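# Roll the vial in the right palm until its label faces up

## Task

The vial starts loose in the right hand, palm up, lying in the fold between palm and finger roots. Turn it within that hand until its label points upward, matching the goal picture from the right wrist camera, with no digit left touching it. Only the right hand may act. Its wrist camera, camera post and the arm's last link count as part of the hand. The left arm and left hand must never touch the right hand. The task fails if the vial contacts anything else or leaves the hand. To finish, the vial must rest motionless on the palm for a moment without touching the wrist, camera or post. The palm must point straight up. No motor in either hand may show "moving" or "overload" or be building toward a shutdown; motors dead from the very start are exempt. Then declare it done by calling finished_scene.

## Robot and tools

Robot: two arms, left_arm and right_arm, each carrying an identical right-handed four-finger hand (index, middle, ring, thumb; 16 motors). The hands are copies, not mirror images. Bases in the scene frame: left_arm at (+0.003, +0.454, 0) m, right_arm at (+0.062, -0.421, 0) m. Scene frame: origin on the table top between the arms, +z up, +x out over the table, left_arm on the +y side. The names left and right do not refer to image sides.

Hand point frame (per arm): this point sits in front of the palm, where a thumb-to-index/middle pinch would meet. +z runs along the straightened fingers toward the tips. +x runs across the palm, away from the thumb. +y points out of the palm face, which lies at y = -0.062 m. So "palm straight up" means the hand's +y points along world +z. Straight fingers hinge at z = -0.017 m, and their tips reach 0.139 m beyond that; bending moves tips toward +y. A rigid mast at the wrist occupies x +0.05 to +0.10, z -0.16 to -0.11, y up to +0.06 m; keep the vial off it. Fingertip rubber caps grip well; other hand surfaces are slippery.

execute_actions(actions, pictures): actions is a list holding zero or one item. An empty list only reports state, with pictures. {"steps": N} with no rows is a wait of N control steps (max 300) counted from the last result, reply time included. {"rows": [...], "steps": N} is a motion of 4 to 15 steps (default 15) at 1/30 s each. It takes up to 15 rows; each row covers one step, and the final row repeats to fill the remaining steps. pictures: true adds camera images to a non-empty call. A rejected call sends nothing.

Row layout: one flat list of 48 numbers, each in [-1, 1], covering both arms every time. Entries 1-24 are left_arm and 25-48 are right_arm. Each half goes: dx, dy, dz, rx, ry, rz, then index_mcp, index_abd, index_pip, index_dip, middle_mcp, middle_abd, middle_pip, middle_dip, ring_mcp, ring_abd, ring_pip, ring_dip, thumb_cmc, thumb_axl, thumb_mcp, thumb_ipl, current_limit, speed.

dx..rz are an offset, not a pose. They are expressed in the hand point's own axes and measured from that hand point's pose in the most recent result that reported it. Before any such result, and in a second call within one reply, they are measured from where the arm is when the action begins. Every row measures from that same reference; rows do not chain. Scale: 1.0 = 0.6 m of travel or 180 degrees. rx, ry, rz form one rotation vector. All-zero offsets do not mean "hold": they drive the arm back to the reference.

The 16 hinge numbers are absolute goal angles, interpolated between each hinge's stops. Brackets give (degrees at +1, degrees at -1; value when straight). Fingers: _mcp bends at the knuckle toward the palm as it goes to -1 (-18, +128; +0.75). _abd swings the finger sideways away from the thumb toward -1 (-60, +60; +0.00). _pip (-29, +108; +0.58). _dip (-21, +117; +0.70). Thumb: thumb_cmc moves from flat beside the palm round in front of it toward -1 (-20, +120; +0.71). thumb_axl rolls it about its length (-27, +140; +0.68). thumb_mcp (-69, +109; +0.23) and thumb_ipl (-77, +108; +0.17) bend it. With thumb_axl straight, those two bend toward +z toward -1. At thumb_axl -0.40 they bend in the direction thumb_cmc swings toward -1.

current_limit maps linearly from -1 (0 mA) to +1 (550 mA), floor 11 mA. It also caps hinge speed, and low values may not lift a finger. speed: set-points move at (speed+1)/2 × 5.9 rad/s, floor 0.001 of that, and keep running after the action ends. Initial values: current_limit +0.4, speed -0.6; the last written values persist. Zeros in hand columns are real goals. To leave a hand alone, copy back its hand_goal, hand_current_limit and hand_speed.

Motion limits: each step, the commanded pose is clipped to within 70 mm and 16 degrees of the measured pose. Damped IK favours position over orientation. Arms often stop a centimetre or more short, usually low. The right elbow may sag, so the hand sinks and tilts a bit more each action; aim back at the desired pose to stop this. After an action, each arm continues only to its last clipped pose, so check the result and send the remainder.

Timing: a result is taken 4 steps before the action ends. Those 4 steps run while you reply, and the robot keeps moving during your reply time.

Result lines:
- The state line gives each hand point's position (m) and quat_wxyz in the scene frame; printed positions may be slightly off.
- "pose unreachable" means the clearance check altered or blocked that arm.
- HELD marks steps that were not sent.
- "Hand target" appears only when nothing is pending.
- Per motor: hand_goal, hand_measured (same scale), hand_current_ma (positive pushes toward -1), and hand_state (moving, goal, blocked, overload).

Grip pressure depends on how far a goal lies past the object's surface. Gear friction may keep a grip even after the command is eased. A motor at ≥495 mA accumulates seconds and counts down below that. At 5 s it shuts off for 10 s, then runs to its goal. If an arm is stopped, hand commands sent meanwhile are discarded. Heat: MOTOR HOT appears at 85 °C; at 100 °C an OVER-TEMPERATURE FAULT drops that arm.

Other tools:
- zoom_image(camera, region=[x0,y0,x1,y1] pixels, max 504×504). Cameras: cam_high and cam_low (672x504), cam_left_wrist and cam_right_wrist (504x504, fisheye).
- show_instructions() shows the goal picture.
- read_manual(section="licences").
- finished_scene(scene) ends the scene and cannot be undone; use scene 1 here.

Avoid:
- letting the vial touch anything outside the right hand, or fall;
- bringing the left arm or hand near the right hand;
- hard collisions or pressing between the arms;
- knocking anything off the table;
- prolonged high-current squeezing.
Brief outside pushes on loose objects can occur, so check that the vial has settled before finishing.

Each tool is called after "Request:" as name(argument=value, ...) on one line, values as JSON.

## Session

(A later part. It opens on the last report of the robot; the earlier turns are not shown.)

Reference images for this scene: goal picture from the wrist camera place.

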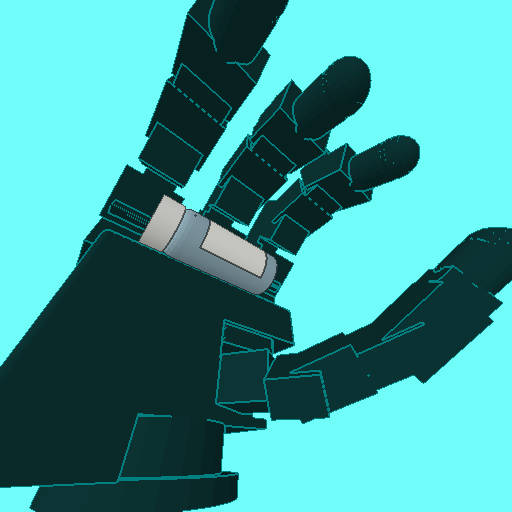

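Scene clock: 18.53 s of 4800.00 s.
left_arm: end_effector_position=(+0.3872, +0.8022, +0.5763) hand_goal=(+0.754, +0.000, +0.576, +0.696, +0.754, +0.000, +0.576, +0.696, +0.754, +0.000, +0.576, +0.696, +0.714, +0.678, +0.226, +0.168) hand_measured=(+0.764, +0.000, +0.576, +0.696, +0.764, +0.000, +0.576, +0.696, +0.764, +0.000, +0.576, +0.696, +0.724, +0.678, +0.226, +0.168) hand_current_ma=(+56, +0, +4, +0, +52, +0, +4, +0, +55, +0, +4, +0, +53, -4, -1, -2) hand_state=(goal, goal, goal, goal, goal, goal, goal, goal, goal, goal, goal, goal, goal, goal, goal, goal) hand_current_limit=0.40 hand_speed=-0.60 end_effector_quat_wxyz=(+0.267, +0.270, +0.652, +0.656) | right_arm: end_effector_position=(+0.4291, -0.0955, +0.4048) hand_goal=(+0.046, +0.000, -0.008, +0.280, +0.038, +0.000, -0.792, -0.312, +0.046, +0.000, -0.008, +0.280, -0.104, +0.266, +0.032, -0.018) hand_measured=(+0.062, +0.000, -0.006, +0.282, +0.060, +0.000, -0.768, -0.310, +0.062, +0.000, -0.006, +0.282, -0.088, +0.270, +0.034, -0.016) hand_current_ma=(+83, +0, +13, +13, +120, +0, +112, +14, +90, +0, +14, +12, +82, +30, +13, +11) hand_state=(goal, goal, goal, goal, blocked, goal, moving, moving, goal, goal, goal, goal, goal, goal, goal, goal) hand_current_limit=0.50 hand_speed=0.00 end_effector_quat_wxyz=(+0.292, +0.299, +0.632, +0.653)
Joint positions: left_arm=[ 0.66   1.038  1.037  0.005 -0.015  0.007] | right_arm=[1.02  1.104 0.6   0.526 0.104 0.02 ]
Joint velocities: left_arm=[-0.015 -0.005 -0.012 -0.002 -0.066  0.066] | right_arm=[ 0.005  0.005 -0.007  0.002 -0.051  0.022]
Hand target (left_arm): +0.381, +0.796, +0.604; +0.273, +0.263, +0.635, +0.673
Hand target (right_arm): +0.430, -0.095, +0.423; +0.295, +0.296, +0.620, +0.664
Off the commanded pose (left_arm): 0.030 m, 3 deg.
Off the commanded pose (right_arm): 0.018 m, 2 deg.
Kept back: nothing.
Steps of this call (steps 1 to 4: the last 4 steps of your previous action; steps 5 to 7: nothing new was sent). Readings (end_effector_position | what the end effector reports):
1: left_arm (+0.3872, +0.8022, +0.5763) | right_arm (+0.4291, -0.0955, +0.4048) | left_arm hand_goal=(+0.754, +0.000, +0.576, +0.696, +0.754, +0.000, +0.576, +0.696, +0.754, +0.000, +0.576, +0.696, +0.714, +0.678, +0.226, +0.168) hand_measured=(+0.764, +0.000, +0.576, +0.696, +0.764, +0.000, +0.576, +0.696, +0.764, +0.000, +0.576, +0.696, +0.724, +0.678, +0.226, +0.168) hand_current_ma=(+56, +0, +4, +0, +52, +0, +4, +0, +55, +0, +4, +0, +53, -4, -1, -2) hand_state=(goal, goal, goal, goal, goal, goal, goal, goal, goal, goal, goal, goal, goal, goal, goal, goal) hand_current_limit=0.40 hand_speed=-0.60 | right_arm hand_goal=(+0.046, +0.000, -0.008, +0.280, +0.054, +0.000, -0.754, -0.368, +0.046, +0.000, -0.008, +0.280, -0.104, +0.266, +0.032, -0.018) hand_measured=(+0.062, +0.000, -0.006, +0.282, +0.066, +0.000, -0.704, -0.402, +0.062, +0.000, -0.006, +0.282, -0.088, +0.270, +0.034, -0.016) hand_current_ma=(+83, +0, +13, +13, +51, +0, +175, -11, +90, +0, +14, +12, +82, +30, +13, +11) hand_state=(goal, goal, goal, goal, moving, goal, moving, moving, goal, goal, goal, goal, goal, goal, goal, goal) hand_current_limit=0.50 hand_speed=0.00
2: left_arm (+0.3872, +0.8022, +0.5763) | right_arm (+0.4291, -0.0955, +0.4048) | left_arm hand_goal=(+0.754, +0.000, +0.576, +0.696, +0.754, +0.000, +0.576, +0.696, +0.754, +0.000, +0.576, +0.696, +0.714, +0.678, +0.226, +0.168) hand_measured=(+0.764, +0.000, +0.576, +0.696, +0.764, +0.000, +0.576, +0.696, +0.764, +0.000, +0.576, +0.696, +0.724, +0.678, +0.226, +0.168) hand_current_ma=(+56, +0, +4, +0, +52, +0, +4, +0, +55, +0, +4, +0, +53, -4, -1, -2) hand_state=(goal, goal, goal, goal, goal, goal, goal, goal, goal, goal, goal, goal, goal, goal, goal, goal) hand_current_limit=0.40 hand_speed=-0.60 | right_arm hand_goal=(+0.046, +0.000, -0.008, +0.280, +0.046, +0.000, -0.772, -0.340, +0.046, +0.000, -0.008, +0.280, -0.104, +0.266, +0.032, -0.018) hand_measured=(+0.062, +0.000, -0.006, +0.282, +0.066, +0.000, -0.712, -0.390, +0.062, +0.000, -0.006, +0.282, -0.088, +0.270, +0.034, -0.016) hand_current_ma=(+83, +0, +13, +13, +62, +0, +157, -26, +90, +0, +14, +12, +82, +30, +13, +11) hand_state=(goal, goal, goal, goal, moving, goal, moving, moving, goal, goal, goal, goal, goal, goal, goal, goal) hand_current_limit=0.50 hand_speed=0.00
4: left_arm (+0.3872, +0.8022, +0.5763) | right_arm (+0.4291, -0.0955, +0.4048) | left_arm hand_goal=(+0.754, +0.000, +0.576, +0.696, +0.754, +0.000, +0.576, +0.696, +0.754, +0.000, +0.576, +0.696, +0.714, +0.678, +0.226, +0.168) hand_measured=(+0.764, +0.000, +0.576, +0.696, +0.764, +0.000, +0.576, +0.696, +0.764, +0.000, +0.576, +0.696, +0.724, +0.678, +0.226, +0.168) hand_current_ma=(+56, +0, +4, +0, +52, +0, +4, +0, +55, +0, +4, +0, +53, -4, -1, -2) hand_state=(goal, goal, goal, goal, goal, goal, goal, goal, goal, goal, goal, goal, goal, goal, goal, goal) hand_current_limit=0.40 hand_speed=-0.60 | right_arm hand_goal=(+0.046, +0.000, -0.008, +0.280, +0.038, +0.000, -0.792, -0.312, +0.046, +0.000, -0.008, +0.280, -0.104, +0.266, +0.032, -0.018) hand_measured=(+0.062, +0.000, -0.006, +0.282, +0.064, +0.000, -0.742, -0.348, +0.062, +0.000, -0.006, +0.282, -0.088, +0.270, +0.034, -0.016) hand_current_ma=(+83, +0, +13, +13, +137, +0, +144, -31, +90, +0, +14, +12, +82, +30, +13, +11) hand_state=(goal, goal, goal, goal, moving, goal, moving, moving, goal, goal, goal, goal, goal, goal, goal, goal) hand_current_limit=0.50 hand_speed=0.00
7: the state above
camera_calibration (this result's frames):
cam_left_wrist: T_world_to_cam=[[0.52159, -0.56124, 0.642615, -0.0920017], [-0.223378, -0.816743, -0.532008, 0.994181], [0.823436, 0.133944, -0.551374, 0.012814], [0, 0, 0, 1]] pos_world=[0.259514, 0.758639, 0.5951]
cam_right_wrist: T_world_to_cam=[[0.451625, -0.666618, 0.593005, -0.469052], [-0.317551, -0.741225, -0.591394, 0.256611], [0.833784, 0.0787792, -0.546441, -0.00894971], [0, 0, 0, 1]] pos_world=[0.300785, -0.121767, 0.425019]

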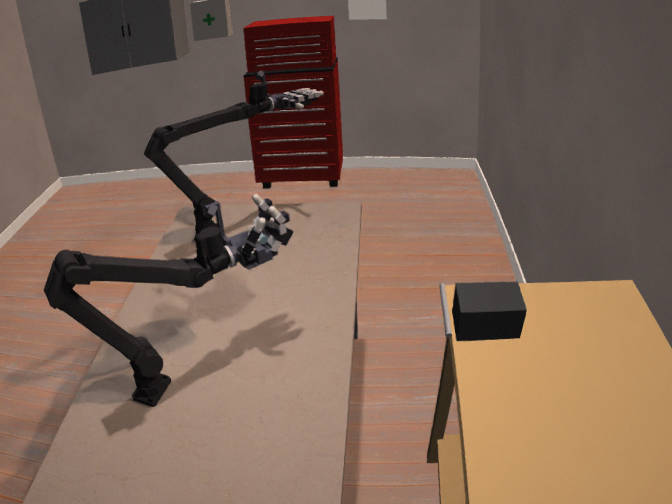

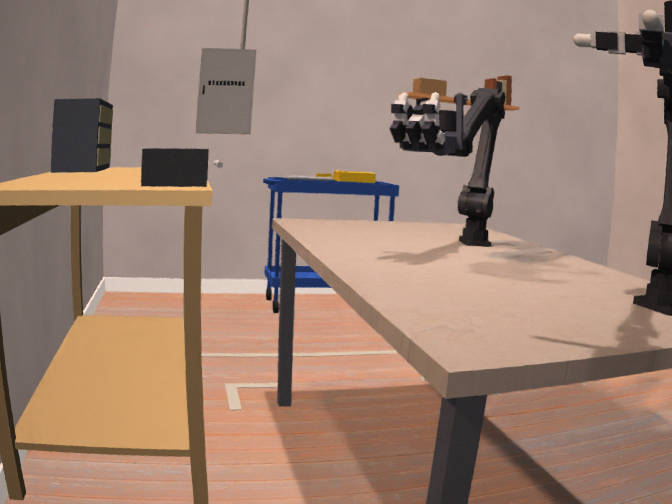

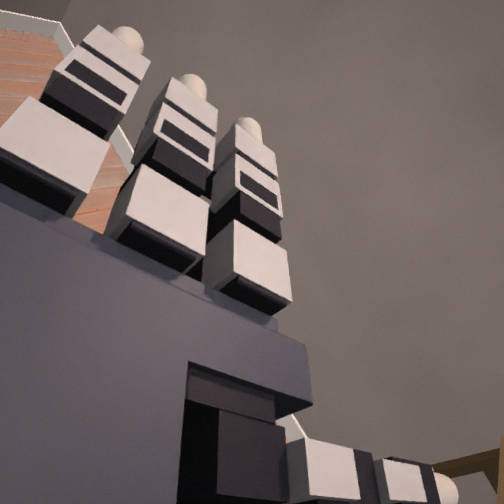

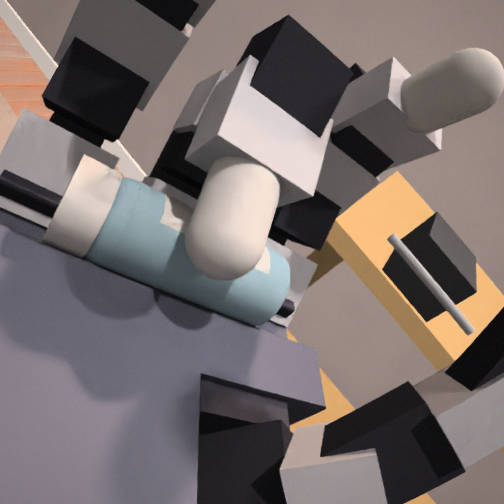

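Request:
execute_actions(actions=[{"rows": [
[0,0.0478,-0.0121,-0.0166,0,0,0.754,0,0.576,0.696,0.754,0,0.576,0.696,0.754,0,0.576,0.696,0.714,0.678,0.226,0.168,0.4,-0.6,0.001,0.0303,0.0034,-0.0107,0,0.001,0.046,0,-0.008,0.28,0.029,0,-0.812,-0.284,0.046,0,-0.008,0.28,-0.104,0.266,0.032,-0.018,0.5,0],
[0,0.0478,-0.0121,-0.0166,0,0,0.754,0,0.576,0.696,0.754,0,0.576,0.696,0.754,0,0.576,0.696,0.714,0.678,0.226,0.168,0.4,-0.6,0.001,0.0303,0.0034,-0.0107,0,0.001,0.046,0,-0.008,0.28,0.022,0,-0.832,-0.256,0.046,0,-0.008,0.28,-0.104,0.266,0.032,-0.018,0.5,0],
[0,0.0478,-0.0121,-0.0166,0,0,0.754,0,0.576,0.696,0.754,0,0.576,0.696,0.754,0,0.576,0.696,0.714,0.678,0.226,0.168,0.4,-0.6,0.001,0.0303,0.0034,-0.0107,0,0.001,0.046,0,-0.008,0.28,0.014,0,-0.851,-0.228,0.046,0,-0.008,0.28,-0.104,0.266,0.032,-0.018,0.5,0],
[0,0.0478,-0.0121,-0.0166,0,0,0.754,0,0.576,0.696,0.754,0,0.576,0.696,0.754,0,0.576,0.696,0.714,0.678,0.226,0.168,0.4,-0.6,0.001,0.0303,0.0034,-0.0107,0,0.001,0.046,0,-0.008,0.28,0.006,0,-0.871,-0.200,0.046,0,-0.008,0.28,-0.104,0.266,0.032,-0.018,0.5,0],
[0,0.0478,-0.0121,-0.0166,0,0,0.754,0,0.576,0.696,0.754,0,0.576,0.696,0.754,0,0.576,0.696,0.714,0.678,0.226,0.168,0.4,-0.6,0.001,0.0303,0.0034,-0.0107,0,0.001,0.046,0,-0.008,0.28,-0.002,0,-0.890,-0.172,0.046,0,-0.008,0.28,-0.104,0.266,0.032,-0.018,0.5,0],
[0,0.0478,-0.0121,-0.0166,0,0,0.754,0,0.576,0.696,0.754,0,0.576,0.696,0.754,0,0.576,0.696,0.714,0.678,0.226,0.168,0.4,-0.6,0.001,0.0303,0.0034,-0.0107,0,0.001,0.046,0,-0.008,0.28,-0.015,0,-0.904,-0.145,0.046,0,-0.008,0.28,-0.104,0.266,0.032,-0.018,0.5,0]
], "steps": 6}])

Request:
execute_actions(actions=[{"steps": 8}], pictures=true)

Request:
zoom_image(camera="cam_right_wrist", region=[30, 130, 330, 350])

Scene clock: 19.80 s of 4800.00 s.
left_arm: end_effector_position=(+0.3872, +0.8022, +0.5763) hand_goal=(+0.754, +0.000, +0.576, +0.696, +0.754, +0.000, +0.576, +0.696, +0.754, +0.000, +0.576, +0.696, +0.714, +0.678, +0.226, +0.168) hand_measured=(+0.764, +0.000, +0.576, +0.696, +0.764, +0.000, +0.576, +0.696, +0.764, +0.000, +0.576, +0.696, +0.724, +0.678, +0.226, +0.168) hand_current_ma=(+56, +0, +4, +0, +52, +0, +4, +0, +55, +0, +4, +0, +53, -4, -1, -2) hand_state=(goal, goal, goal, goal, goal, goal, goal, goal, goal, goal, goal, goal, goal, goal, goal, goal) hand_current_limit=0.40 hand_speed=-0.60 end_effector_quat_wxyz=(+0.267, +0.270, +0.652, +0.656) | right_arm: end_effector_position=(+0.4291, -0.0955, +0.4048) hand_goal=(+0.046, +0.000, -0.008, +0.280, +0.022, +0.000, -0.832, -0.256, +0.046, +0.000, -0.008, +0.280, -0.104, +0.266, +0.032, -0.018) hand_measured=(+0.062, +0.000, -0.006, +0.282, +0.060, +0.000, -0.772, -0.308, +0.062, +0.000, -0.006, +0.282, -0.088, +0.270, +0.034, -0.016) hand_current_ma=(+83, +0, +13, +13, +148, +0, +163, -59, +90, +0, +14, +12, +82, +30, +13, +11) hand_state=(goal, goal, goal, goal, moving, goal, moving, moving, goal, goal, goal, goal, goal, goal, goal, goal) hand_current_limit=0.50 hand_speed=0.00 end_effector_quat_wxyz=(+0.292, +0.299, +0.632, +0.653)
Joint positions: left_arm=[ 0.66   1.038  1.037  0.005 -0.015  0.007] | right_arm=[1.02  1.104 0.6   0.526 0.104 0.02 ]
Joint velocities: left_arm=[-0.015 -0.015  0.022  0.002 -0.007  0.051] | right_arm=[ 0.005 -0.005 -0.012 -0.002  0.066 -0.022]
Steps of this call (steps 1 to 36: nothing new was sent; steps 37 to 38: the first 2 steps of this action). Readings (end_effector_position | what the end effector reports):
37: left_arm (+0.3872, +0.8022, +0.5763) | right_arm (+0.4291, -0.0955, +0.4048) | left_arm hand_goal=(+0.754, +0.000, +0.576, +0.696, +0.754, +0.000, +0.576, +0.696, +0.754, +0.000, +0.576, +0.696, +0.714, +0.678, +0.226, +0.168) hand_measured=(+0.764, +0.000, +0.576, +0.696, +0.764, +0.000, +0.576, +0.696, +0.764, +0.000, +0.576, +0.696, +0.724, +0.678, +0.226, +0.168) hand_current_ma=(+56, +0, +4, +0, +52, +0, +4, +0, +55, +0, +4, +0, +53, -4, -1, -2) hand_state=(goal, goal, goal, goal, goal, goal, goal, goal, goal, goal, goal, goal, goal, goal, goal, goal) hand_current_limit=0.40 hand_speed=-0.60 | right_arm hand_goal=(+0.046, +0.000, -0.008, +0.280, +0.030, +0.000, -0.812, -0.284, +0.046, +0.000, -0.008, +0.280, -0.104, +0.266, +0.032, -0.018) hand_measured=(+0.062, +0.000, -0.006, +0.282, +0.060, +0.000, -0.770, -0.310, +0.062, +0.000, -0.006, +0.282, -0.088, +0.270, +0.034, -0.016) hand_current_ma=(+83, +0, +13, +13, +120, +0, +115, +11, +90, +0, +14, +12, +82, +30, +13, +11) hand_state=(goal, goal, goal, goal, moving, goal, moving, moving, goal, goal, goal, goal, goal, goal, goal, goal) hand_current_limit=0.50 hand_speed=0.00
38: the state above

Scene clock: 20.07 s of 4800.00 s.
left_arm: end_effector_position=(+0.3872, +0.8022, +0.5763) hand_goal=(+0.754, +0.000, +0.576, +0.696, +0.754, +0.000, +0.576, +0.696, +0.754, +0.000, +0.576, +0.696, +0.714, +0.678, +0.226, +0.168) hand_measured=(+0.764, +0.000, +0.576, +0.696, +0.764, +0.000, +0.576, +0.696, +0.764, +0.000, +0.576, +0.696, +0.724, +0.678, +0.226, +0.168) hand_current_ma=(+56, +0, +4, +0, +52, +0, +4, +0, +55, +0, +4, +0, +53, -4, -1, -2) hand_state=(goal, goal, goal, goal, goal, goal, goal, goal, goal, goal, goal, goal, goal, goal, goal, goal) hand_current_limit=0.40 hand_speed=-0.60 end_effector_quat_wxyz=(+0.267, +0.270, +0.652, +0.656) | right_arm: end_effector_position=(+0.4291, -0.0955, +0.4048) hand_goal=(+0.046, +0.000, -0.008, +0.280, -0.014, +0.000, -0.904, -0.144, +0.046, +0.000, -0.008, +0.280, -0.104, +0.266, +0.032, -0.018) hand_measured=(+0.062, +0.000, -0.006, +0.282, +0.008, +0.000, -0.882, -0.144, +0.062, +0.000, -0.006, +0.282, -0.088, +0.270, +0.034, -0.016) hand_current_ma=(+83, +0, +13, +13, +120, +0, +108, +8, +90, +0, +14, +12, +82, +30, +13, +11) hand_state=(goal, goal, goal, goal, moving, goal, moving, moving, goal, goal, goal, goal, goal, goal, goal, goal) hand_current_limit=0.50 hand_speed=0.00 end_effector_quat_wxyz=(+0.292, +0.299, +0.632, +0.653)
Joint positions: left_arm=[ 0.66   1.038  1.037  0.005 -0.015  0.007] | right_arm=[1.02  1.104 0.6   0.526 0.104 0.02 ]
Joint velocities: left_arm=[-0.015  0.005 -0.007 -0.007 -0.022 -0.037] | right_arm=[-0.024 -0.015 -0.002 -0.007 -0.007 -0.051]
Hand target (left_arm): +0.381, +0.796, +0.604; +0.273, +0.263, +0.635, +0.673
Hand target (right_arm): +0.430, -0.095, +0.423; +0.295, +0.296, +0.620, +0.664
Off the commanded pose (left_arm): 0.030 m, 3 deg.
Off the commanded pose (right_arm): 0.018 m, 2 deg.
Kept back: nothing.
Steps of this call (steps 1 to 4: the last 4 steps of your previous action; steps 5 to 8: nothing new was sent). Readings (end_effector_position | what the end effector reports):
1: left_arm (+0.3872, +0.8022, +0.5763) | right_arm (+0.4291, -0.0955, +0.4048) | left_arm hand_goal=(+0.754, +0.000, +0.576, +0.696, +0.754, +0.000, +0.576, +0.696, +0.754, +0.000, +0.576, +0.696, +0.714, +0.678, +0.226, +0.168) hand_measured=(+0.764, +0.000, +0.576, +0.696, +0.764, +0.000, +0.576, +0.696, +0.764, +0.000, +0.576, +0.696, +0.724, +0.678, +0.226, +0.168) hand_current_ma=(+56, +0, +4, +0, +52, +0, +4, +0, +55, +0, +4, +0, +53, -4, -1, -2) hand_state=(goal, goal, goal, goal, goal, goal, goal, goal, goal, goal, goal, goal, goal, goal, goal, goal) hand_current_limit=0.40 hand_speed=-0.60 | right_arm hand_goal=(+0.046, +0.000, -0.008, +0.280, +0.014, +0.000, -0.850, -0.228, +0.046, +0.000, -0.008, +0.280, -0.104, +0.266, +0.032, -0.018) hand_measured=(+0.062, +0.000, -0.006, +0.282, +0.056, +0.000, -0.784, -0.290, +0.062, +0.000, -0.006, +0.282, -0.088, +0.270, +0.034, -0.016) hand_current_ma=(+83, +0, +13, +13, +143, +0, +148, -41, +90, +0, +14, +12, +82, +30, +13, +11) hand_state=(goal, goal, goal, goal, moving, goal, moving, moving, goal, goal, goal, goal, goal, goal, goal, goal) hand_current_limit=0.50 hand_speed=0.00
2: left_arm (+0.3872, +0.8022, +0.5763) | right_arm (+0.4291, -0.0955, +0.4048) | left_arm hand_goal=(+0.754, +0.000, +0.576, +0.696, +0.754, +0.000, +0.576, +0.696, +0.754, +0.000, +0.576, +0.696, +0.714, +0.678, +0.226, +0.168) hand_measured=(+0.764, +0.000, +0.576, +0.696, +0.764, +0.000, +0.576, +0.696, +0.764, +0.000, +0.576, +0.696, +0.724, +0.678, +0.226, +0.168) hand_current_ma=(+56, +0, +4, +0, +52, +0, +4, +0, +55, +0, +4, +0, +53, -4, -1, -2) hand_state=(goal, goal, goal, goal, goal, goal, goal, goal, goal, goal, goal, goal, goal, goal, goal, goal) hand_current_limit=0.40 hand_speed=-0.60 | right_arm hand_goal=(+0.046, +0.000, -0.008, +0.280, +0.006, +0.000, -0.870, -0.200, +0.046, +0.000, -0.008, +0.280, -0.104, +0.266, +0.032, -0.018) hand_measured=(+0.062, +0.000, -0.006, +0.282, +0.048, +0.000, -0.802, -0.266, +0.062, +0.000, -0.006, +0.282, -0.088, +0.270, +0.034, -0.016) hand_current_ma=(+83, +0, +13, +13, +140, +0, +135, -34, +90, +0, +14, +12, +82, +30, +13, +11) hand_state=(goal, goal, goal, goal, moving, goal, moving, moving, goal, goal, goal, goal, goal, goal, goal, goal) hand_current_limit=0.50 hand_speed=0.00
4: left_arm (+0.3872, +0.8022, +0.5763) | right_arm (+0.4291, -0.0955, +0.4048) | left_arm hand_goal=(+0.754, +0.000, +0.576, +0.696, +0.754, +0.000, +0.576, +0.696, +0.754, +0.000, +0.576, +0.696, +0.714, +0.678, +0.226, +0.168) hand_measured=(+0.764, +0.000, +0.576, +0.696, +0.764, +0.000, +0.576, +0.696, +0.764, +0.000, +0.576, +0.696, +0.724, +0.678, +0.226, +0.168) hand_current_ma=(+56, +0, +4, +0, +52, +0, +4, +0, +55, +0, +4, +0, +53, -4, -1, -2) hand_state=(goal, goal, goal, goal, goal, goal, goal, goal, goal, goal, goal, goal, goal, goal, goal, goal) hand_current_limit=0.40 hand_speed=-0.60 | right_arm hand_goal=(+0.046, +0.000, -0.008, +0.280, -0.014, +0.000, -0.904, -0.144, +0.046, +0.000, -0.008, +0.280, -0.104, +0.266, +0.032, -0.018) hand_measured=(+0.062, +0.000, -0.006, +0.282, +0.032, +0.000, -0.840, -0.212, +0.062, +0.000, -0.006, +0.282, -0.088, +0.270, +0.034, -0.016) hand_current_ma=(+83, +0, +13, +13, +134, +0, +146, -29, +90, +0, +14, +12, +82, +30, +13, +11) hand_state=(goal, goal, goal, goal, moving, goal, moving, moving, goal, goal, goal, goal, goal, goal, goal, goal) hand_current_limit=0.50 hand_speed=0.00
8: the state above
camera_calibration (this result's frames):
cam_left_wrist: T_world_to_cam=[[0.52159, -0.56124, 0.642615, -0.0920017], [-0.223378, -0.816743, -0.532008, 0.994181], [0.823436, 0.133944, -0.551374, 0.012814], [0, 0, 0, 1]] pos_world=[0.259514, 0.758639, 0.5951]
cam_right_wrist: T_world_to_cam=[[0.451625, -0.666618, 0.593005, -0.469052], [-0.317551, -0.741225, -0.591394, 0.256611], [0.833784, 0.0787792, -0.546441, -0.00894971], [0, 0, 0, 1]] pos_world=[0.300785, -0.121767, 0.425019]

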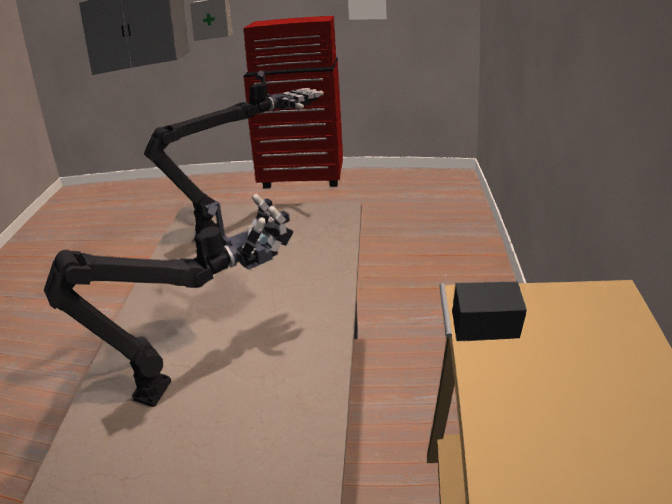

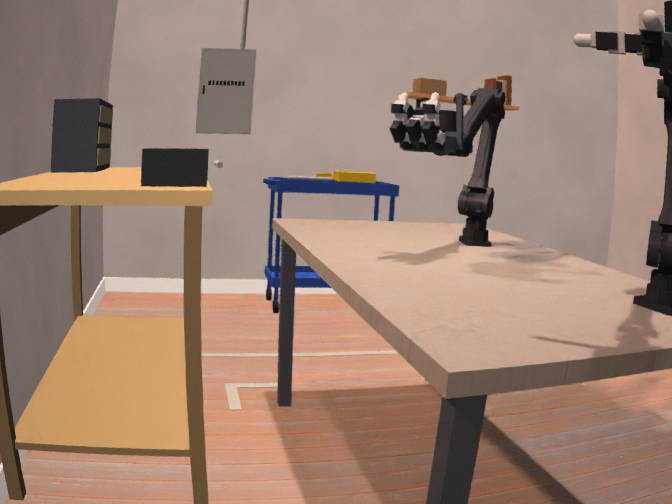

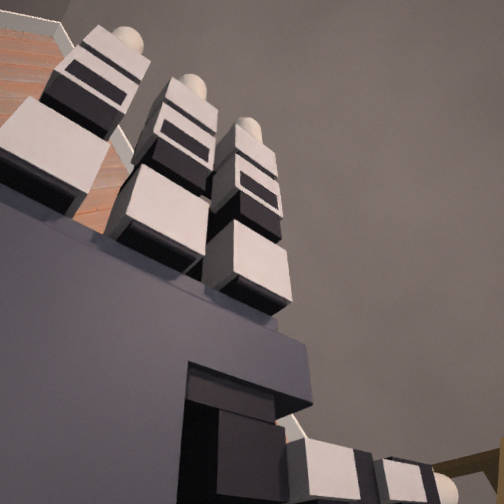

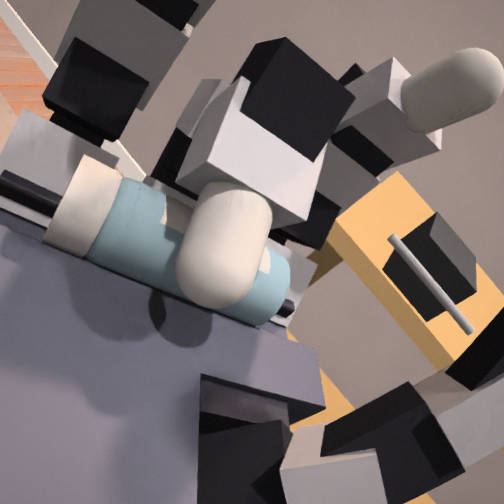

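Region (30, 130, 330, 350) of cam_right_wrist's 504x504 image, scaled by 1.680, with more detail than that image has; it fills the top 370 rows of this view, and the rest is white.

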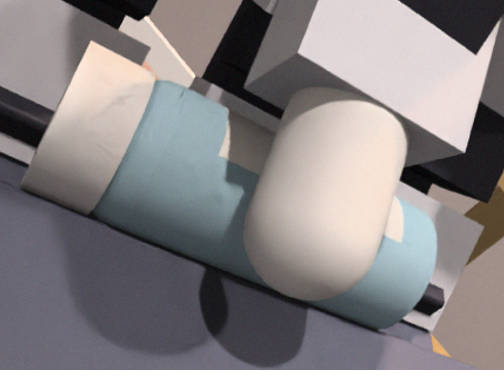

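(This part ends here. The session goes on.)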